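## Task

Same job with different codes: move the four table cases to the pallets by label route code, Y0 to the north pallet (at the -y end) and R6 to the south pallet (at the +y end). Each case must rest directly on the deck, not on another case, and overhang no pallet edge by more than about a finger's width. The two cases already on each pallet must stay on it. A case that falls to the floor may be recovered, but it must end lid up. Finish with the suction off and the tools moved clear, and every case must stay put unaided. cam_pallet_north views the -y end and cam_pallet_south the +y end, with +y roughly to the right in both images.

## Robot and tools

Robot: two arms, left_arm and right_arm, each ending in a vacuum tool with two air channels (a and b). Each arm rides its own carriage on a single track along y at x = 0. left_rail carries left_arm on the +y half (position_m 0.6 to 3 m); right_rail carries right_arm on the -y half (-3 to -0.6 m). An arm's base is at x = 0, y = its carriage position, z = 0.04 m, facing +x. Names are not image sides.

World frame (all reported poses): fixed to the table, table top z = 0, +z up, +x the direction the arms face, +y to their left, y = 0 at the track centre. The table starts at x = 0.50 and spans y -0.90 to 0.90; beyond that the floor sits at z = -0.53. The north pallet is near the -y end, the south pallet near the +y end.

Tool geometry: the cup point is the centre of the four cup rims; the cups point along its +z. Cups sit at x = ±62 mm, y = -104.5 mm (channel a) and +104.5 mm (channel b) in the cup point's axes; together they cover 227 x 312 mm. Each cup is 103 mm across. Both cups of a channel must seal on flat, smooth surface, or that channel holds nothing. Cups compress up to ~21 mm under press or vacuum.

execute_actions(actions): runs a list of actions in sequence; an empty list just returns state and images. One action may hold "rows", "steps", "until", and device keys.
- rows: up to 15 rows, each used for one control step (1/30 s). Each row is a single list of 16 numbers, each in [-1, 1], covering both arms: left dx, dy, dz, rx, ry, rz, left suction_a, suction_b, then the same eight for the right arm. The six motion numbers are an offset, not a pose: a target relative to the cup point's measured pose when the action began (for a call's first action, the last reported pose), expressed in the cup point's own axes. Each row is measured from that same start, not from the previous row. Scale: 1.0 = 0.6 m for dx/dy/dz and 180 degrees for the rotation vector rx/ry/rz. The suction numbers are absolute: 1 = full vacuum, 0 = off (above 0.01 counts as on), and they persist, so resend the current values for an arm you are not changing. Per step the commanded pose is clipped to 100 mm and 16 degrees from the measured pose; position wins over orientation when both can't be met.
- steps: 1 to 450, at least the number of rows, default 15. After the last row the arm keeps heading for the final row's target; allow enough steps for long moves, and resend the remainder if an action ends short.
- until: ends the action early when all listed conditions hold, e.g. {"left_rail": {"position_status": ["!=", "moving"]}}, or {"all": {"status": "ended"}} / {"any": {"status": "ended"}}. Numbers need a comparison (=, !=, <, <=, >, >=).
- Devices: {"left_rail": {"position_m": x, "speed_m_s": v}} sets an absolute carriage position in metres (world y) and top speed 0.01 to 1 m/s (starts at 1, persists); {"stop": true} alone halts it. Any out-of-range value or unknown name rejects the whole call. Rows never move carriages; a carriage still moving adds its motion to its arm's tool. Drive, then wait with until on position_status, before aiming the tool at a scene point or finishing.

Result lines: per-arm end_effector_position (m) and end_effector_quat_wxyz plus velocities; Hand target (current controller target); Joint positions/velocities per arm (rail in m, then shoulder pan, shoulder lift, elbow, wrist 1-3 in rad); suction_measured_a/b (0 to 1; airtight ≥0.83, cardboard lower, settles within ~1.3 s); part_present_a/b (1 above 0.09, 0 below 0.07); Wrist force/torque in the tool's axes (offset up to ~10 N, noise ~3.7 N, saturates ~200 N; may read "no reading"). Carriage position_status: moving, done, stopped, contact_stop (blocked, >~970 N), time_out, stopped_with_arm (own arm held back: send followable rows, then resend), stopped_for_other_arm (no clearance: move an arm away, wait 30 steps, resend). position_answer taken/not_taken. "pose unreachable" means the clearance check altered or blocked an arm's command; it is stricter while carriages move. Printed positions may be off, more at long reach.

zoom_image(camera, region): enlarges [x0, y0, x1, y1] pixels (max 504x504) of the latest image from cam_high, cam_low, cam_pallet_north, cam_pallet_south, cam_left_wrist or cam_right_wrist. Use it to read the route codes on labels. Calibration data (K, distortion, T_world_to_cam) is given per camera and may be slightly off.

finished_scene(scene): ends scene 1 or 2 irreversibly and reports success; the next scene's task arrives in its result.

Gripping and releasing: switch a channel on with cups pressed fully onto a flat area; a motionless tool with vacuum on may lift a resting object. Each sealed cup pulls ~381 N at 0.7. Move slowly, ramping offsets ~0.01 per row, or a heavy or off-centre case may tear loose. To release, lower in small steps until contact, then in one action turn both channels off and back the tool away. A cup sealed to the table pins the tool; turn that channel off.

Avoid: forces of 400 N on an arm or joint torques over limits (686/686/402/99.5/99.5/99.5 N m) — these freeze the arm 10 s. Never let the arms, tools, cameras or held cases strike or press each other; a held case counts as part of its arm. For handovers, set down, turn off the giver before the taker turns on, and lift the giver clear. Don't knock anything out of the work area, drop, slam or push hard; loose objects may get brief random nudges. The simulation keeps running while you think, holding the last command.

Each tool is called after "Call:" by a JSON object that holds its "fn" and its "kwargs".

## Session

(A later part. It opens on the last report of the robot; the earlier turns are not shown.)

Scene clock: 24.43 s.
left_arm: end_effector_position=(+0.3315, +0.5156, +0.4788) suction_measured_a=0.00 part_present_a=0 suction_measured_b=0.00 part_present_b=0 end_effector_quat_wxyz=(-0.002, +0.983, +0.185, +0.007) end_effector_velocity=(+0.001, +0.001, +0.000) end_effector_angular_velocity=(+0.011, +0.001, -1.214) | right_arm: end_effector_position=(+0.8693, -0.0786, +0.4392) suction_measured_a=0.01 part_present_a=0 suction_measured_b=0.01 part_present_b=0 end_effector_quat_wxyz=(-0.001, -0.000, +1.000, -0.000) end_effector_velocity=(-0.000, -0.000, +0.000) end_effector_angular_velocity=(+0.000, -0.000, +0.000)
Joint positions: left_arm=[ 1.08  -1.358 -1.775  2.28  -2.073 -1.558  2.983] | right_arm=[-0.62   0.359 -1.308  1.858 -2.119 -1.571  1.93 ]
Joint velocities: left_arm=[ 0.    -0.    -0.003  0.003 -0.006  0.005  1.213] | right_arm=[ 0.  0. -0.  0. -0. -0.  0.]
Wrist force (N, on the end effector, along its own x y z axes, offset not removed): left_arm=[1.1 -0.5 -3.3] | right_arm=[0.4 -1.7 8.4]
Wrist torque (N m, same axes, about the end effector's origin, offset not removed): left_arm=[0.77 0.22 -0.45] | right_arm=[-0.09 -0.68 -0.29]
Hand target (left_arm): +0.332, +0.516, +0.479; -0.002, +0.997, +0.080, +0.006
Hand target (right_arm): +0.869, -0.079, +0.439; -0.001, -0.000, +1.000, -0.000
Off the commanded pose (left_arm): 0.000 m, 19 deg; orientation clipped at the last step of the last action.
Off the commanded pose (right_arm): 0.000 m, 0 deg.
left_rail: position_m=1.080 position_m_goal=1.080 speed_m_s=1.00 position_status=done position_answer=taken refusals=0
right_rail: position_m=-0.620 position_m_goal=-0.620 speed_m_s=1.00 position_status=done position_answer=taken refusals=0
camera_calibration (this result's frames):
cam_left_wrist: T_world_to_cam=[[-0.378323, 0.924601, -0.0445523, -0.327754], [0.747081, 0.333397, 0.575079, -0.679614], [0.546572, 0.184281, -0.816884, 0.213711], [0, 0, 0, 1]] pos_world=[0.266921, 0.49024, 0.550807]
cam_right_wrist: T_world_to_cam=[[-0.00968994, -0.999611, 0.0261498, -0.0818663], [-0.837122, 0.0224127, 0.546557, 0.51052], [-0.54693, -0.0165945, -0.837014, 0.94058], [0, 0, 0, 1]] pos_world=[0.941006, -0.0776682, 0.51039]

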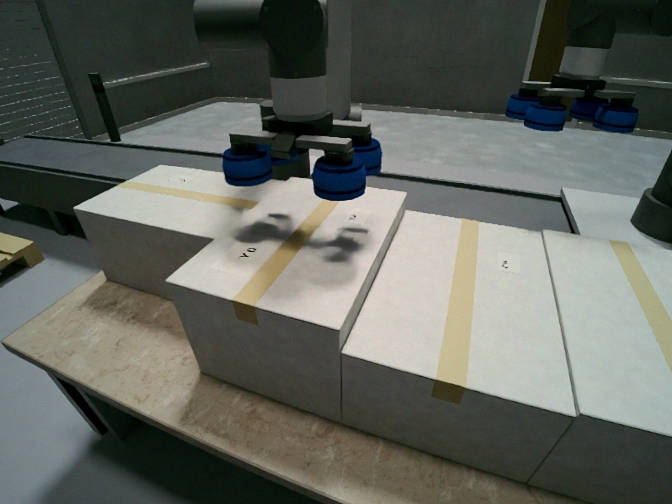

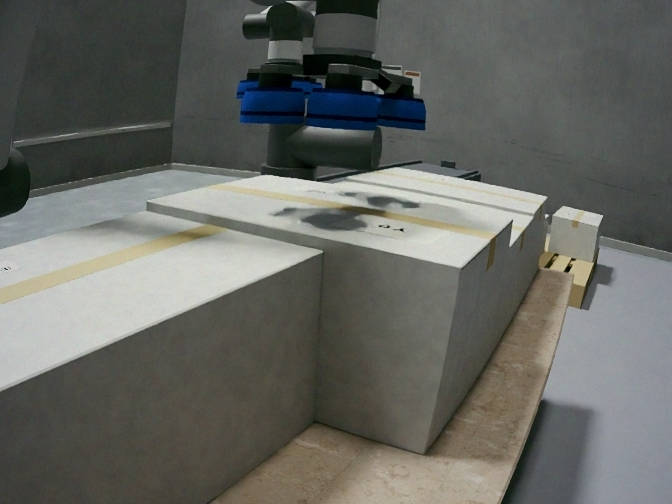

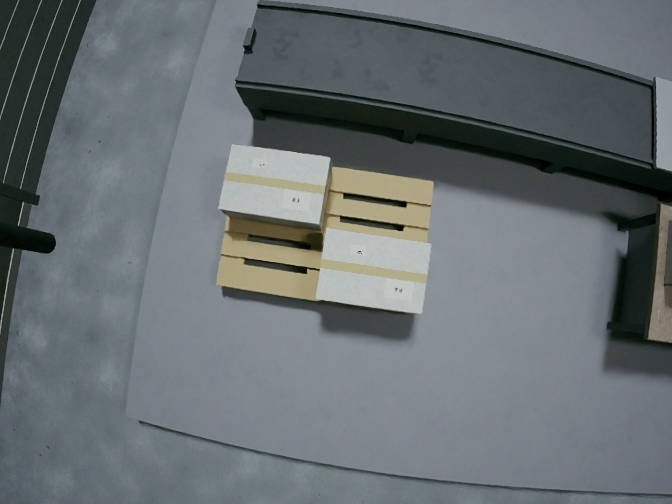

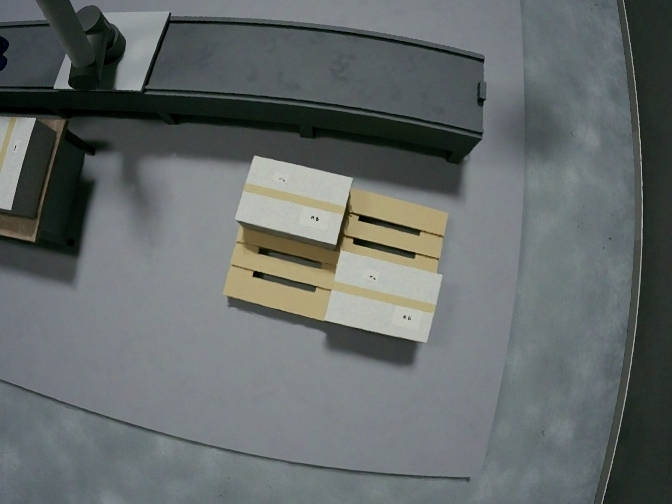

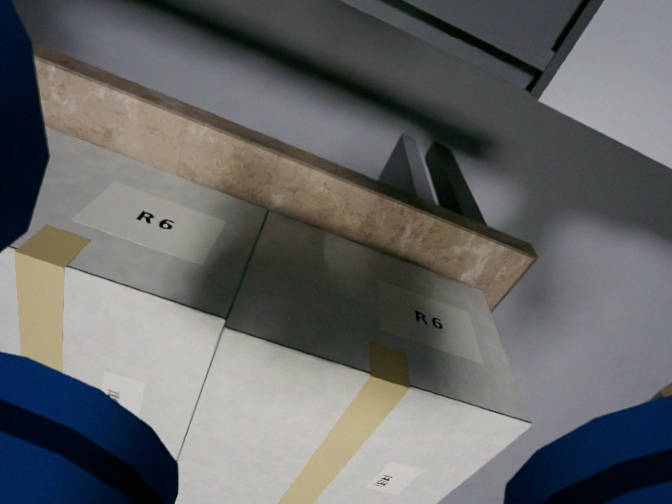

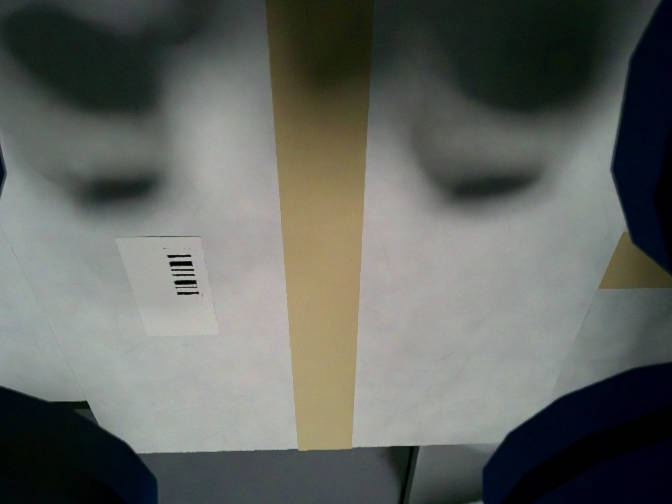

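Call:
{"fn": "execute_actions", "kwargs": {"actions": [{"rows":[[0.01,0,0,0,-0.002,0.075,0,0,0.002,0,0.01,0,0,0,0,0],[0.025,0.002,0.003,0,-0.004,0.085,0,0,0.004,0.001,0.022,0,0,0,0,0],[0.045,0.005,0.006,-0.001,-0.0045,0.095,0,0,0.007,0.002,0.038,0,0,0,0,0],[0.07,0.007,0.01,-0.001,-0.0045,0.105,0,0,0.01,0.003,0.056,0,0,0,0,0],[0.1,0.01,0.014,-0.001,-0.0045,0.112,0,0,0.013,0.004,0.076,0,0,0,0,0],[0.135,0.014,0.019,-0.001,-0.0045,0.1185,0,0,0.016,0.005,0.098,0,0,0,0,0],[0.175,0.018,0.025,-0.001,-0.0045,0.1185,0,0,0.019,0.006,0.12,0,0,0,0,0],[0.22,0.022,0.031,-0.001,-0.0045,0.1185,0,0,0.021,0.006,0.142,0,0,0,0,0],[0.28,0.028,0.04,-0.001,-0.0045,0.1185,0,0,0.023,0.006,0.162,0,0,0,0,0],[0.36,0.037,0.051,-0.001,-0.0045,0.1185,0,0,0.023,0.006,0.18,0,0,0,0,0],[0.45,0.046,0.064,-0.001,-0.0045,0.1185,0,0,0.023,0.006,0.196,0,0,0,0,0],[0.55,0.056,0.078,-0.001,-0.0045,0.1185,0,0,0.023,0.006,0.21,0,0,0,0,0],[0.65,0.066,0.092,-0.001,-0.0045,0.1185,0,0,0.023,0.006,0.221,0,0,0,0,0],[0.78,0.08,0.11,-0.001,-0.0045,0.1185,0,0,0.023,0.006,0.228,0,0,0,0,0],[0.923,0.094,0.131,-0.001,-0.0045,0.1185,0,0,0.023,0.006,0.232,0,0,0,0,0]],"steps":42},{"rows":[[0,0,0,0,0,0,0,0,0,0,0.004,0,0,0,0,0],[0,0,0,0,0,0,0,0,0,0,0.008,0,0,0,0,0],[0,0,0,0,0,0,0,0,0,0,0.012,0,0,0,0,0],[0,0,0,0,0,0,0,0,0,0,0.016,0,0,0,0,0],[0,0,0,0,0,0,0,0,0,0,0.02,0,0,0,1,1],[0,0,0,0,0,0,0,0,0,0,0.024,0,0,0,1,1],[0,0,0,0,0,0,0,0,0,0,0.028,0,0,0,1,1],[0,0,0,0,0,0,0,0,0,0,0.032,0,0,0,1,1],[0,0,0,0,0,0,0,0,0,0,0.035,0,0,0,1,1]],"steps":15}]}}

Scene clock: 31.23 s.
left_arm: end_effector_position=(+0.8463, +0.6638, +0.4104) suction_measured_a=0.00 part_present_a=0 suction_measured_b=0.00 part_present_b=0 end_effector_quat_wxyz=(-0.000, +1.000, +0.001, +0.000) end_effector_velocity=(-0.002, -0.000, +0.000) end_effector_angular_velocity=(+0.000, -0.001, +0.000) | right_arm: end_effector_position=(+0.8552, -0.0751, +0.2809) suction_measured_a=0.74 part_present_a=1 suction_measured_b=0.75 part_present_b=1 end_effector_quat_wxyz=(-0.001, -0.000, +1.000, -0.000) end_effector_velocity=(-0.009, -0.003, -0.025) end_effector_angular_velocity=(-0.008, +0.021, -0.000)
Joint positions: left_arm=[ 1.08  -0.672 -1.374  1.993 -2.19  -1.57   4.039] | right_arm=[-0.62   0.368 -1.198  1.972 -2.342 -1.571  1.938]
Joint velocities: left_arm=[ 0.    -0.001 -0.002  0.002 -0.001  0.001 -0.002] | right_arm=[ 0.    -0.     0.017  0.015 -0.009 -0.     0.   ]
Wrist force (N, on the end effector, along its own x y z axes, offset not removed): left_arm=[1.9 1.1 1.8] | right_arm=[16.1 -1.2 47.1]
Wrist torque (N m, same axes, about the end effector's origin, offset not removed): left_arm=[0.81 0.21 -0.42] | right_arm=[-1.64 11.26 0.01]
Hand target (left_arm): +0.846, +0.664, +0.410; -0.000, +1.000, +0.001, +0.000
Hand target (right_arm): +0.855, -0.075, +0.279; -0.001, -0.000, +1.000, -0.000
Off the commanded pose (left_arm): 0.000 m, 0 deg.
Off the commanded pose (right_arm): 0.002 m, 0 deg.
left_rail: position_m=1.080 position_m_goal=1.080 speed_m_s=1.00 position_status=done position_answer=taken refusals=0
right_rail: position_m=-0.620 position_m_goal=-0.620 speed_m_s=1.00 position_status=done position_answer=taken refusals=0
camera_calibration (this result's frames):
cam_left_wrist: T_world_to_cam=[[-0.0185087, 0.998814, -0.0450348, -0.626661], [0.824636, 0.0407197, 0.564196, -0.941109], [0.565361, -0.0266948, -0.824412, -0.0236247], [0, 0, 0, 1]] pos_world=[0.777831, 0.663609, 0.483272]
cam_right_wrist: T_world_to_cam=[[-0.00971647, -0.999603, 0.0264505, -0.0744514], [-0.836797, 0.0226093, 0.547046, 0.584712], [-0.547427, -0.0168183, -0.836685, 0.80068], [0, 0, 0, 1]] pos_world=[0.926875, -0.0741757, 0.352022]

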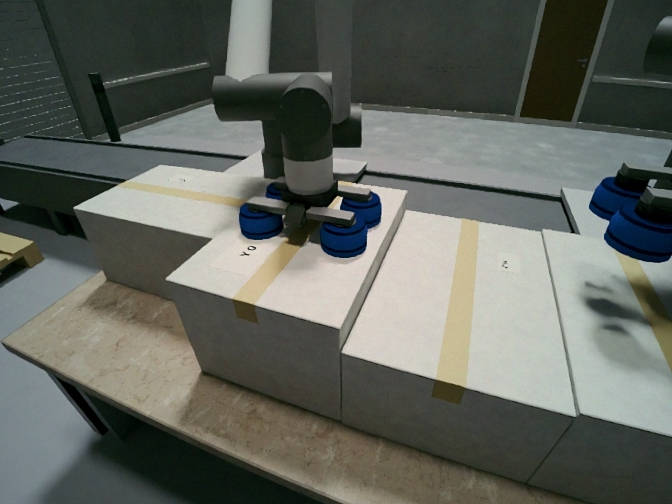

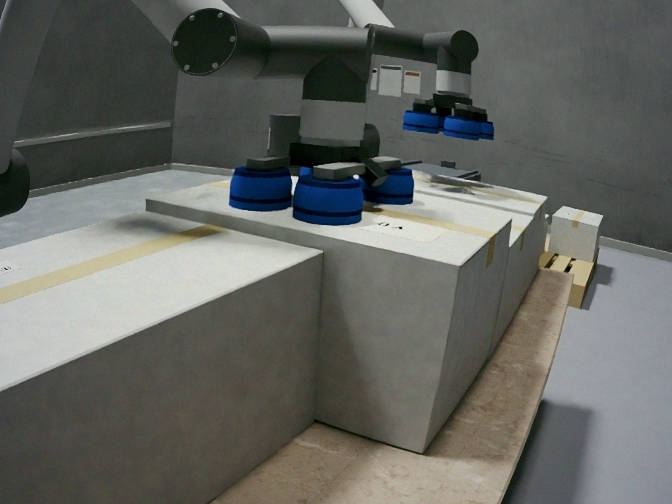

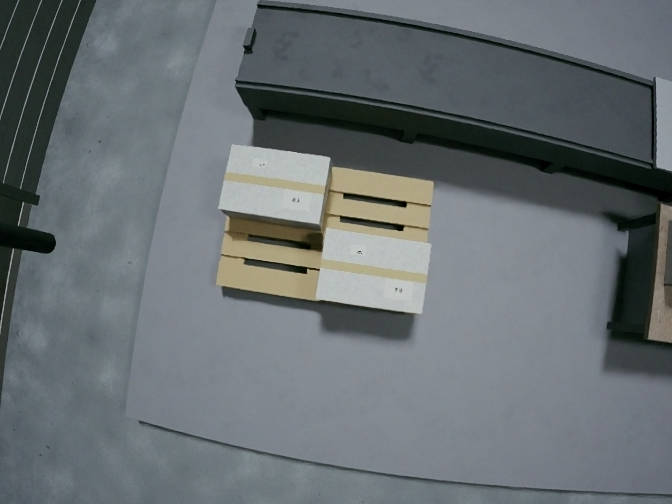

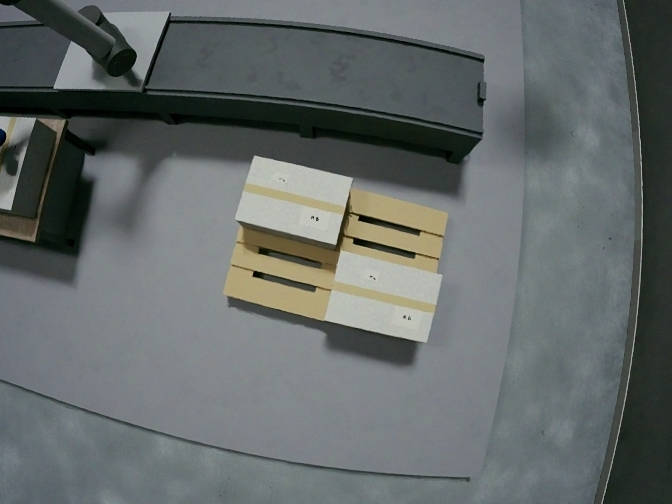

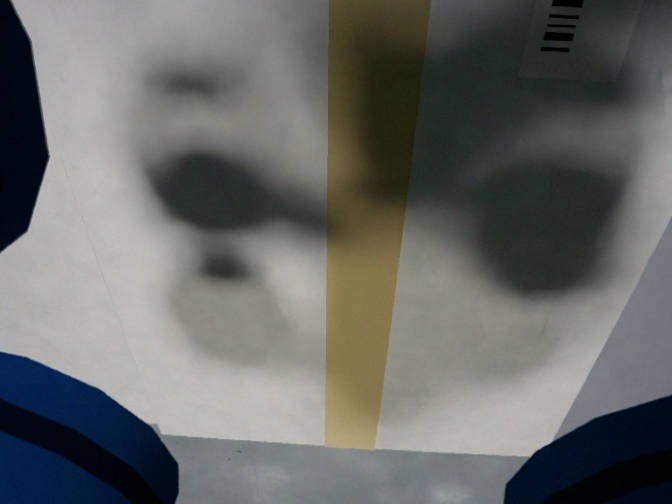

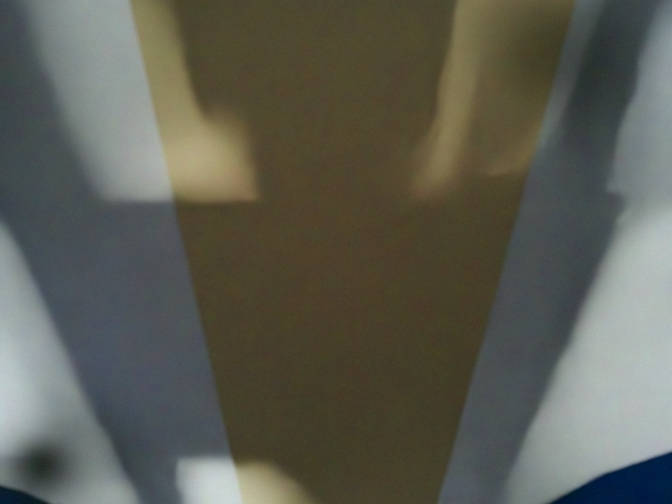

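Call:
{"fn": "execute_actions", "kwargs": {"actions": [{"rows":[[0.003,0,0.01,0,0,0,0,0,0,0,-0.003,0,0,0,1,1],[0.007,-0.001,0.022,0,0,0,0,0,0,0,-0.008,0,0,0,1,1],[0.012,-0.002,0.038,0,0,0,0,0,0,0,-0.015,0,0,0,1,1],[0.017,-0.004,0.056,0,0,0,0,0,0,0,-0.024,0,0,0,1,1],[0.023,-0.006,0.076,0,0,0,0,0,0,0,-0.035,0,0,0,1,1],[0.029,-0.008,0.098,0,0,0,0,0,0,0,-0.048,0,0,0,1,1],[0.035,-0.01,0.12,0,0,0,0,0,0,0,-0.063,0,0,0,1,1],[0.041,-0.011,0.142,0,0,0,0,0,0,0,-0.08,0,0,0,1,1],[0.045,-0.012,0.162,0,0,0,0,0,0,0,-0.1,0,0,0,1,1],[0.048,-0.012,0.18,0,0,0,0,0,0,0,-0.125,0,0,0,1,1],[0.048,-0.012,0.195,0,0,0,0,0,0,0,-0.155,0,0,0,1,1],[0.048,-0.012,0.207,0,0,0,0,0,0,0,-0.19,0,0,0,1,1],[0.048,-0.012,0.216,0,0,0,0,0,0,0,-0.23,0,0,0,1,1],[0.048,-0.012,0.222,0,0,0,0,0,0,0,-0.28,0,0,0,1,1],[0.048,-0.012,0.2257,0,0,0,0,0,0,0,-0.5,0,0,0,1,1]],"steps":32},{"rows":[[0,0,0.005,0,0,0,0,0,0,0,-0.03,0,0,0,1,1],[0,0,0.01,0,0,0,0,0,0,0,-0.03,0,0,0,1,1],[0,0,0.015,0,0,0,0,0,0,0,-0.03,0,0,0,1,1],[0,0,0.02,0,0,0,0,0,0,0,-0.03,0,0,0,1,1],[0,0,0.025,0,0,0,1,1,0,0,-0.03,0,0,0,1,1],[0,0,0.03,0,0,0,1,1,0,0,-0.03,0,0,0,1,1],[0,0,0.035,0,0,0,1,1,0,0,-0.03,0,0,0,1,1],[0,0,0.039,0,0,0,1,1,0,0,-0.03,0,0,0,1,1],[0,0,0.043,0,0,0,1,1,0,0,-0.03,0,0,0,1,1],[0,0,0.047,0,0,0,1,1,0,0,-0.03,0,0,0,1,1],[0,0,0.051,0,0,0,1,1,0,0,-0.03,0,0,0,1,1]],"steps":16}]}}

Scene clock: 37.63 s.
left_arm: end_effector_position=(+0.8755, +0.6708, +0.2483) suction_measured_a=0.54 part_present_a=1 suction_measured_b=0.54 part_present_b=1 end_effector_quat_wxyz=(-0.000, +1.000, +0.001, +0.001) end_effector_velocity=(+0.024, -0.011, -0.002) end_effector_angular_velocity=(-0.030, -0.057, +0.003) | right_arm: end_effector_position=(+0.8550, -0.0750, +0.5917) suction_measured_a=0.95 part_present_a=1 suction_measured_b=0.95 part_present_b=1 end_effector_quat_wxyz=(-0.000, -0.000, +1.000, +0.000) end_effector_velocity=(+0.000, +0.000, +0.003) end_effector_angular_velocity=(+0.000, -0.000, +0.000)
Joint positions: left_arm=[ 1.08  -0.647 -1.211  2.059 -2.42  -1.57   4.064] | right_arm=[-0.62   0.368 -1.398  1.741 -1.915 -1.57   1.938]
Joint velocities: left_arm=[ 0.001  0.003  0.02  -0.006 -0.077  0.01  -0.   ] | right_arm=[ 0.    -0.    -0.001 -0.003  0.003 -0.    -0.   ]
Wrist force (N, on the end effector, along its own x y z axes, offset not removed): left_arm=[70.3 -13.1 -77.9] | right_arm=[3.4 -3.4 21.8]
Wrist torque (N m, same axes, about the end effector's origin, offset not removed): left_arm=[3.96 10.58 2.08] | right_arm=[-0.90 6.97 -0.12]
Hand target (left_arm): +0.875, +0.671, +0.245; -0.000, +1.000, +0.001, +0.000
Hand target (right_arm): +0.855, -0.075, +0.592; +0.000, -0.000, +1.000, +0.000
Off the commanded pose (left_arm): 0.004 m, 0 deg.
Off the commanded pose (right_arm): 0.000 m, 0 deg.
left_rail: position_m=1.080 position_m_goal=1.080 speed_m_s=1.00 position_status=done position_answer=taken refusals=0
right_rail: position_m=-0.620 position_m_goal=-0.620 speed_m_s=1.00 position_status=done position_answer=taken refusals=0
camera_calibration (this result's frames):
cam_left_wrist: T_world_to_cam=[[-0.0184777, 0.998802, -0.0453023, -0.640402], [0.824072, 0.0408721, 0.565008, -0.873851], [0.566183, -0.0268923, -0.823841, -0.174296], [0, 0, 0, 1]] pos_world=[0.806967, 0.670664, 0.321129]
cam_right_wrist: T_world_to_cam=[[-0.00973074, -0.999634, 0.0252563, -0.0817705], [-0.838109, 0.0219297, 0.545062, 0.416845], [-0.545416, -0.0158637, -0.838015, 1.05976], [0, 0, 0, 1]] pos_world=[0.926576, -0.0740701, 0.662953]

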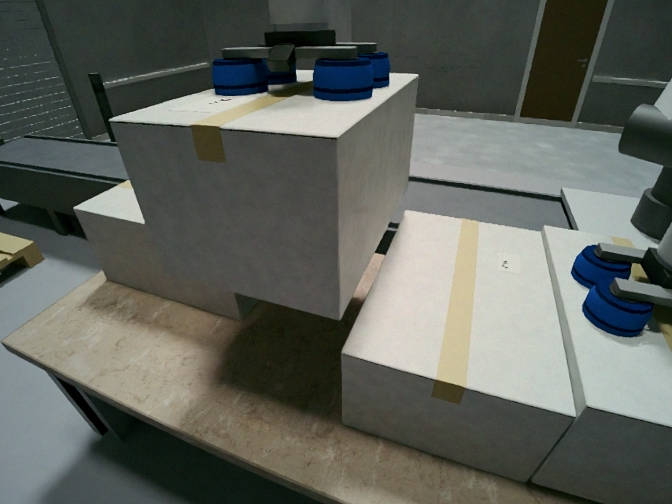

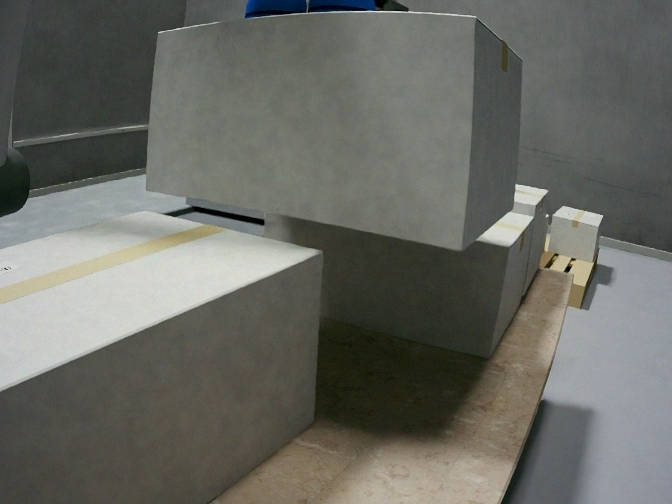

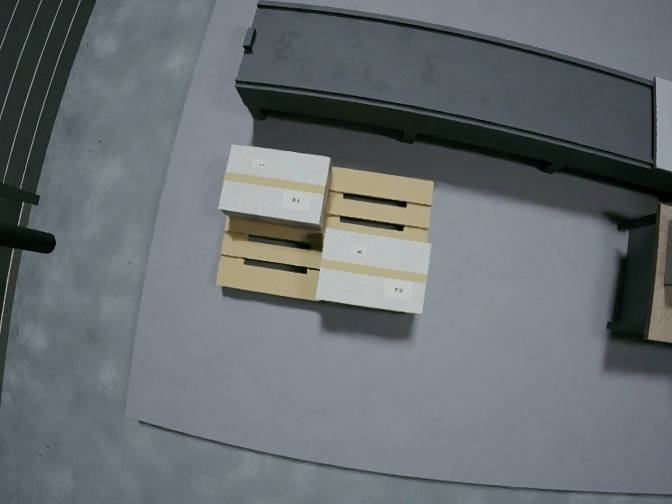

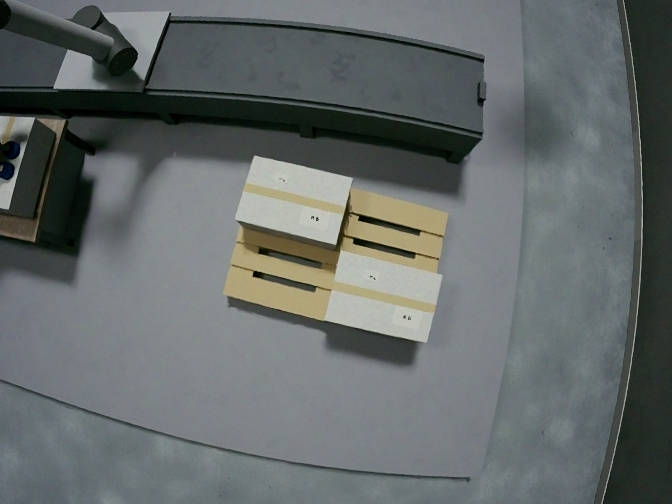

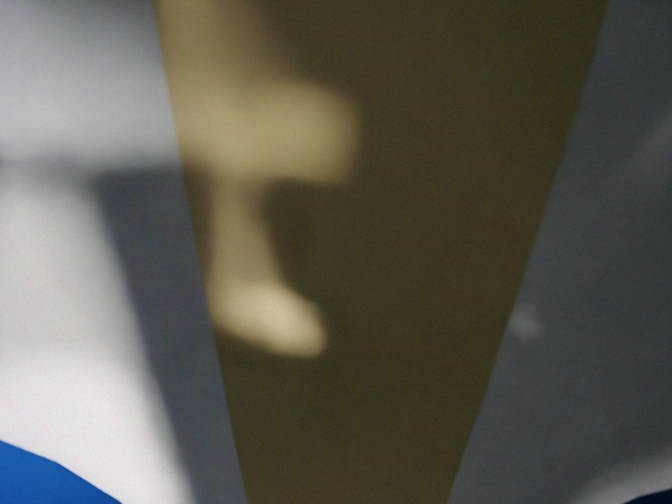

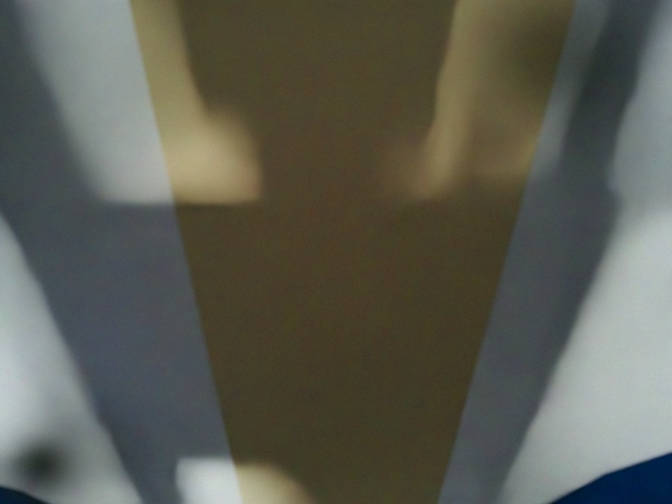

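Call:
{"fn": "zoom_image", "kwargs": {"camera": "cam_pallet_north", "region": [205, 135, 445, 325]}}

Call:
{"fn": "zoom_image", "kwargs": {"camera": "cam_pallet_south", "region": [215, 150, 455, 350]}}

Region (205, 135, 445, 325) of cam_pallet_north's 672x504 image, scaled by 2.100, with more detail than that image has; it fills the top 399 rows of this view, and the rest is white.

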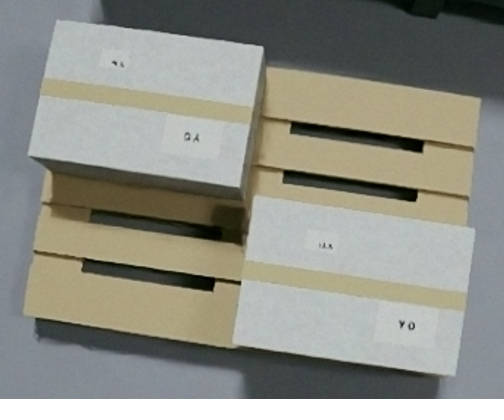

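Region (215, 150, 455, 350) of cam_pallet_south's 672x504 image, scaled by 2.100, with more detail than that image has.

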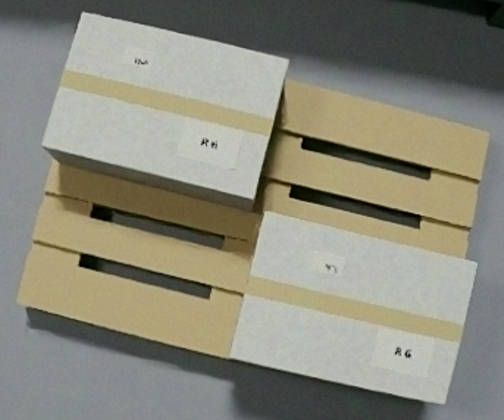

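Call:
{"fn": "execute_actions", "kwargs": {"actions": [{"right_rail":{"position_m":-3.0},"rows":[[0,0,-0.003,0,0,0,1,1,-0.003,-0.006,0,0,0,0.005,1,1],[0,0,-0.007,0,0,0,1,1,-0.007,-0.016,0,0,0,0.012,1,1],[0,0,-0.012,0,0,0,1,1,-0.012,-0.03,0,0,0,0.022,1,1],[0,0,-0.018,0,0,0,1,1,-0.02,-0.048,0,0,0,0.035,1,1],[0,0,-0.025,0,0,0,1,1,-0.029,-0.07,0,0,0,0.05,1,1],[0,0,-0.033,0,0,0,1,1,-0.039,-0.095,0,0,0,0.068,1,1],[0,0,-0.042,0,0,0,1,1,-0.051,-0.125,0,0,0,0.088,1,1],[0,0,-0.051,0,0,0,1,1,-0.065,-0.16,0,0,0,0.11,1,1],[0,0,-0.06,0,0,0,1,1,-0.08,-0.2,0,0,0,0.135,1,1],[0,0,-0.068,0,0,0,1,1,-0.1,-0.25,0,0,0,0.16,1,1],[0,0,-0.075,0,0,0,1,1,-0.125,-0.31,0,0,0,0.19,1,1],[0,0,-0.08,0,0,0,1,1,-0.155,-0.38,0,0,0,0.23,1,1],[0,0,-0.083,0,0,0,1,1,-0.2,-0.5,0,0,0,0.28,1,1],[0,0,-0.085,0,0,0,1,1,-0.28,-0.7,0,0,0,0.36,1,1],[0,0,-0.085,0,0,0,1,1,-0.4,-0.98,0,0,0,0.48,1,1]],"steps":22},{"left_rail":{"position_m":2.45},"steps":22}]}}

Scene clock: 47.03 s.
left_arm: end_effector_position=(+0.8754, +1.1206, +0.2993) suction_measured_a=0.99 part_present_a=1 suction_measured_b=0.99 part_present_b=1 end_effector_quat_wxyz=(-0.000, +1.000, +0.001, +0.001) end_effector_velocity=(+0.000, +1.000, +0.000) end_effector_angular_velocity=(+0.000, -0.000, -0.000) | right_arm: end_effector_position=(+1.0798, -1.8180, +0.5915) suction_measured_a=0.95 part_present_a=1 suction_measured_b=0.95 part_present_b=1 end_effector_quat_wxyz=(+0.000, +0.678, +0.735, +0.001) end_effector_velocity=(+0.115, -1.224, -0.001) end_effector_angular_velocity=(+0.001, +0.007, -0.145)
Joint positions: left_arm=[ 1.529 -0.647 -1.259  2.033 -2.345 -1.57   4.064] | right_arm=[-1.803 -0.202 -1.324  1.648 -1.896 -1.569  2.86 ]
Joint velocities: left_arm=[ 1.  0. -0.  0. -0.  0.  0.] | right_arm=[-0.999 -0.186  0.135 -0.176  0.048  0.    -0.041]
Wrist force (N, on the end effector, along its own x y z axes, offset not removed): left_arm=[-0.2 -2.8 28.6] | right_arm=[-35.7 3.7 19.7]
Wrist torque (N m, same axes, about the end effector's origin, offset not removed): left_arm=[-0.26 4.73 -0.49] | right_arm=[-1.95 3.96 -0.36]
Hand target (left_arm): +0.875, +1.171, +0.299; -0.000, +1.000, +0.001, +0.001
Hand target (right_arm): +1.095, -1.896, +0.591; -0.000, +0.685, +0.729, +0.001
Off the commanded pose (left_arm): 0.000 m, 0 deg.
Off the commanded pose (right_arm): 0.032 m, 1 deg.
left_rail: position_m=1.529 position_m_goal=2.450 speed_m_s=1.00 position_status=moving position_answer=taken refusals=0
right_rail: position_m=-1.803 position_m_goal=-3.000 speed_m_s=1.00 position_status=moving position_answer=taken refusals=0
camera_calibration (this result's frames):
cam_left_wrist: T_world_to_cam=[[-0.0185616, 0.998816, -0.0449676, -1.08739], [0.824105, 0.0407503, 0.56497, -0.920821], [0.566134, -0.0265712, -0.823885, -0.120453], [0, 0, 0, 1]] pos_world=[0.806862, 1.12042, 0.372099]
cam_right_wrist: T_world_to_cam=[[-0.997233, -0.0702028, 0.0244413, 0.934492], [-0.0455087, 0.836545, 0.546004, 1.26809], [-0.0587773, 0.543381, -0.837426, 1.64547], [0, 0, 0, 1]] pos_world=[1.08633, -1.88933, 0.662738]

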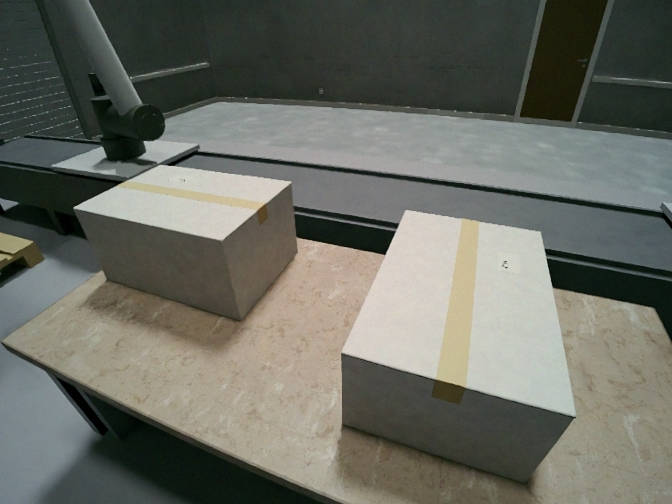

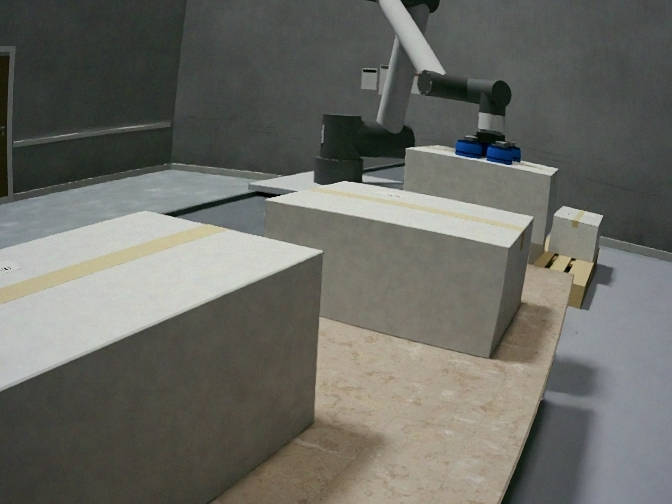

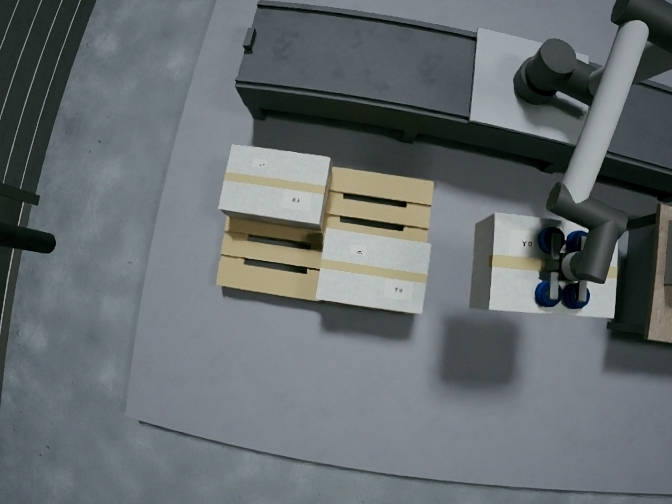

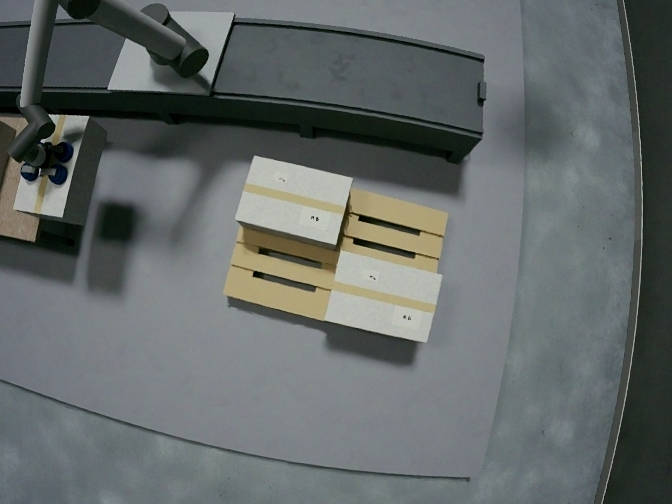

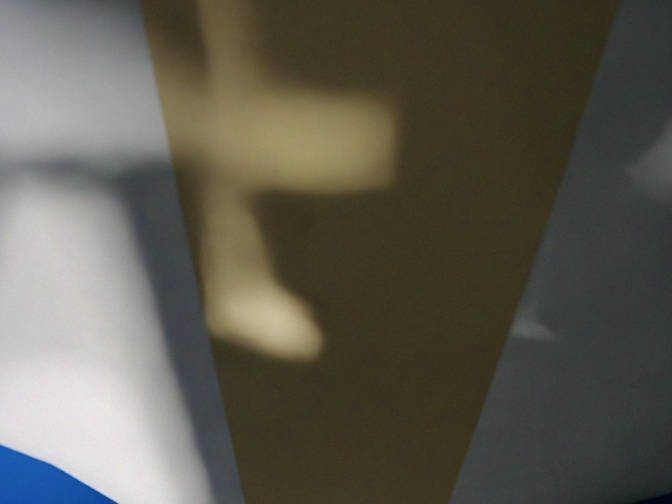

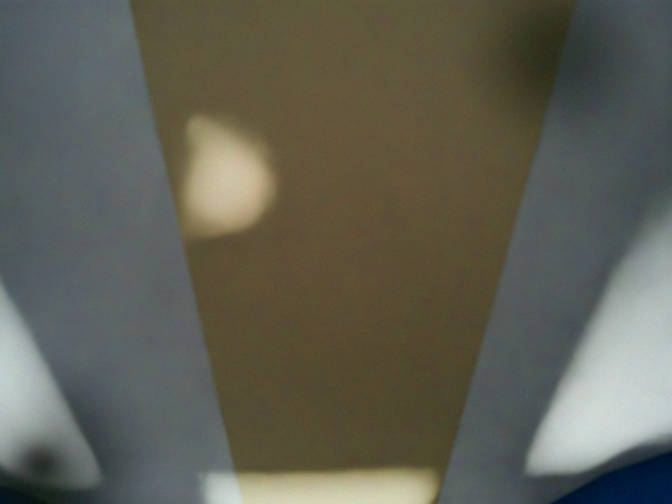

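Call:
{"fn": "zoom_image", "kwargs": {"camera": "cam_pallet_south", "region": [215, 215, 345, 330]}}

Call:
{"fn": "zoom_image", "kwargs": {"camera": "cam_pallet_south", "region": [335, 170, 455, 285]}}

Call:
{"fn": "execute_actions", "kwargs": {"actions": []}}

Region (215, 215, 345, 330) of cam_pallet_south's 672x504 image, scaled by 3.877, with more detail than that image has; it fills the top 446 rows of this view, and the rest is white.

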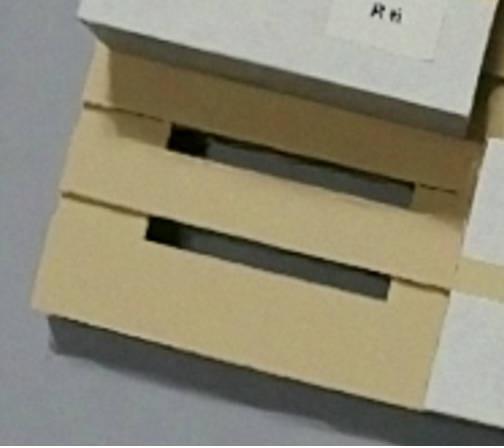

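Region (335, 170, 455, 285) of cam_pallet_south's 672x504 image, scaled by 4.200, with more detail than that image has; it fills the top 483 rows of this view, and the rest is white.

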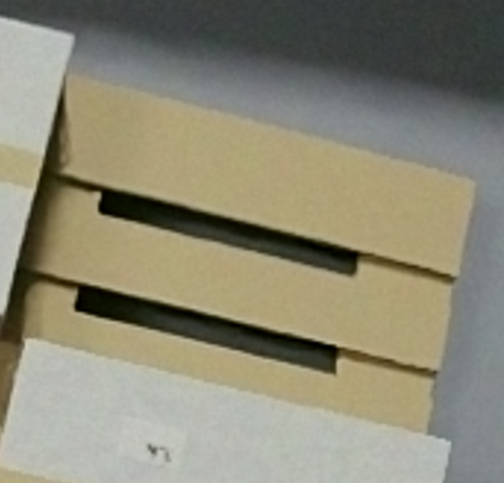

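Scene clock: 49.10 s.
left_arm: end_effector_position=(+0.8754, +2.0413, +0.2994) suction_measured_a=0.99 part_present_a=1 suction_measured_b=0.99 part_present_b=1 end_effector_quat_wxyz=(-0.000, +1.000, +0.001, +0.001) end_effector_velocity=(-0.000, +0.000, -0.000) end_effector_angular_velocity=(+0.000, +0.000, +0.000) | right_arm: end_effector_position=(+1.0945, -3.0423, +0.5914) suction_measured_a=0.95 part_present_a=1 suction_measured_b=0.95 part_present_b=1 end_effector_quat_wxyz=(-0.000, +0.684, +0.729, +0.001) end_effector_velocity=(-0.000, -0.000, -0.000) end_effector_angular_velocity=(-0.000, +0.000, -0.000)
Joint positions: left_arm=[ 2.45  -0.647 -1.259  2.033 -2.346 -1.57   4.064] | right_arm=[-3.    -0.224 -1.306  1.625 -1.89  -1.569  2.855]
Joint velocities: left_arm=[ 0.  0.  0.  0. -0. -0.  0.] | right_arm=[ 0.  0.  0. -0. -0. -0.  0.]
Wrist force (N, on the end effector, along its own x y z axes, offset not removed): left_arm=[3.3 -4.2 28.5] | right_arm=[0.5 -6.8 25.0]
Wrist torque (N m, same axes, about the end effector's origin, offset not removed): left_arm=[-0.50 4.62 -0.60] | right_arm=[-1.30 7.54 -0.24]
Hand target (left_arm): +0.875, +2.041, +0.299; -0.000, +1.000, +0.001, +0.001
Hand target (right_arm): +1.095, -3.042, +0.591; -0.000, +0.685, +0.729, +0.001
Off the commanded pose (left_arm): 0.000 m, 0 deg.
Off the commanded pose (right_arm): 0.001 m, 0 deg.
left_rail: position_m=2.450 position_m_goal=2.450 speed_m_s=1.00 position_status=done position_answer=taken refusals=0
right_rail: position_m=-3.000 position_m_goal=-3.000 speed_m_s=1.00 position_status=done position_answer=taken refusals=0
camera_calibration (this result's frames):
cam_left_wrist: T_world_to_cam=[[-0.0183658, 0.998801, -0.0453832, -2.00693], [0.824018, 0.0408284, 0.565091, -0.958506], [0.566266, -0.0270183, -0.82378, -0.095153], [0, 0, 0, 1]] pos_world=[0.806849, 2.04108, 0.372177]
cam_right_wrist: T_world_to_cam=[[-0.998264, -0.0531695, 0.0253415, 0.915663], [-0.0307106, 0.836995, 0.546349, 2.27794], [-0.0502598, 0.544622, -0.837174, 2.30575], [0, 0, 0, 1]] pos_world=[1.09992, -3.1137, 0.662556]

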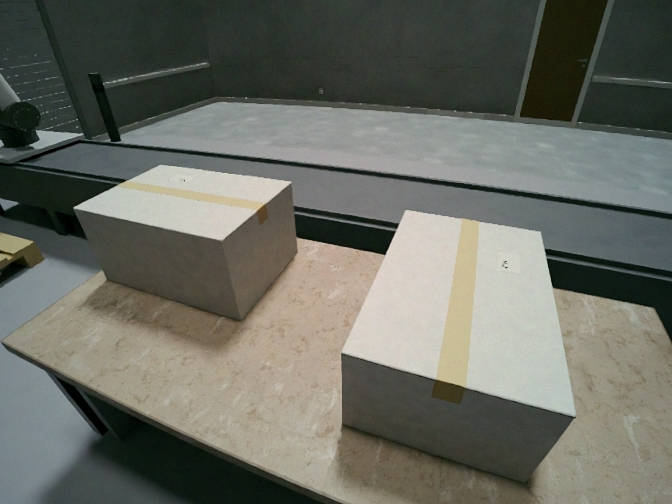

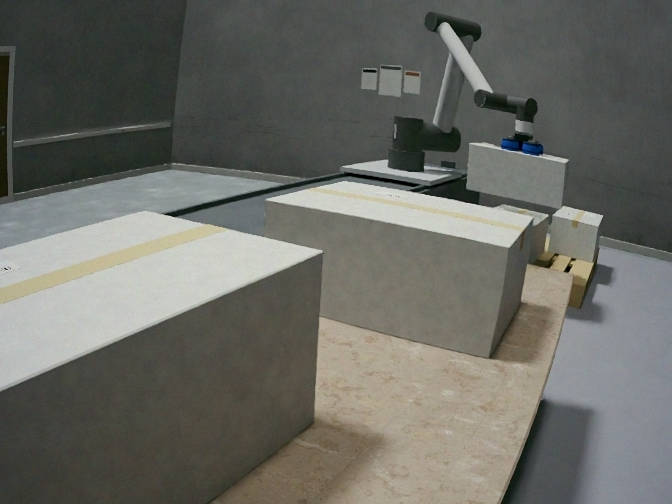

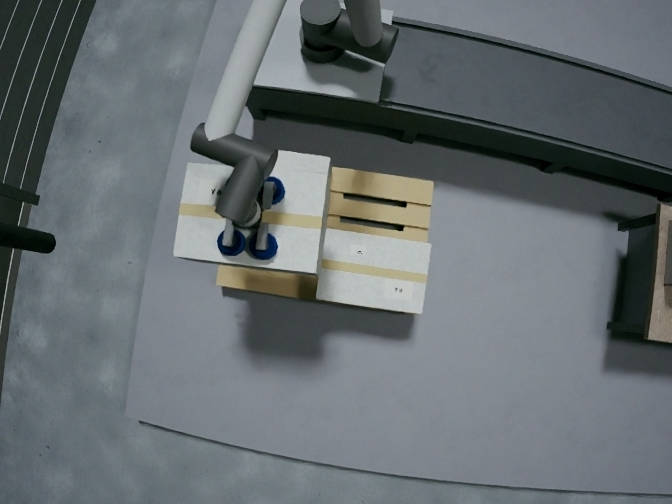

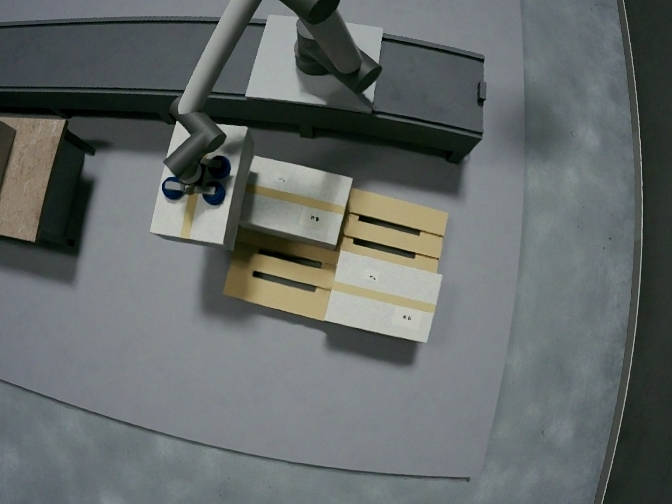

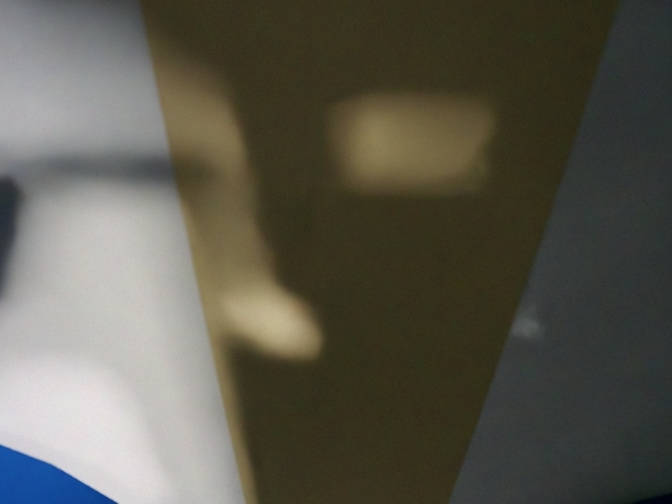

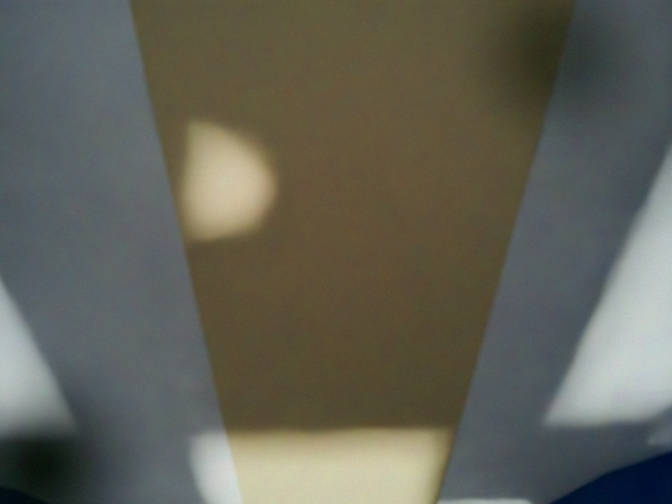

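Call:
{"fn": "zoom_image", "kwargs": {"camera": "cam_pallet_north", "region": [165, 150, 345, 310]}}

Call:
{"fn": "zoom_image", "kwargs": {"camera": "cam_pallet_south", "region": [140, 110, 270, 260]}}

Region (165, 150, 345, 310) of cam_pallet_north's 672x504 image, scaled by 2.800, with more detail than that image has.

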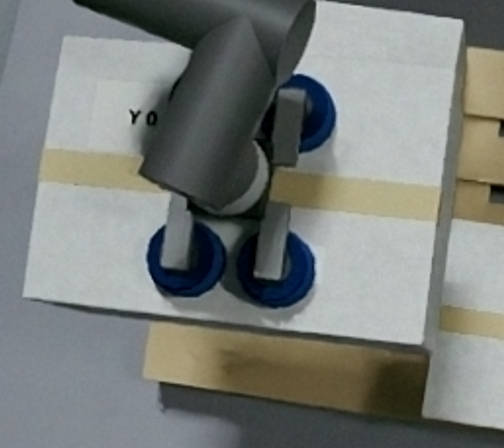

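Region (140, 110, 270, 260) of cam_pallet_south's 672x504 image, scaled by 3.360, with more detail than that image has; it fills the left 437 columns of this view, and the rest is white.

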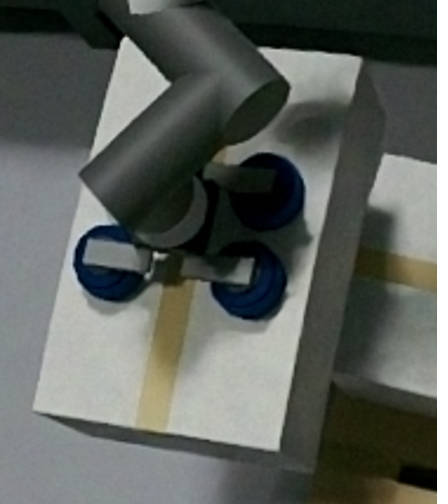

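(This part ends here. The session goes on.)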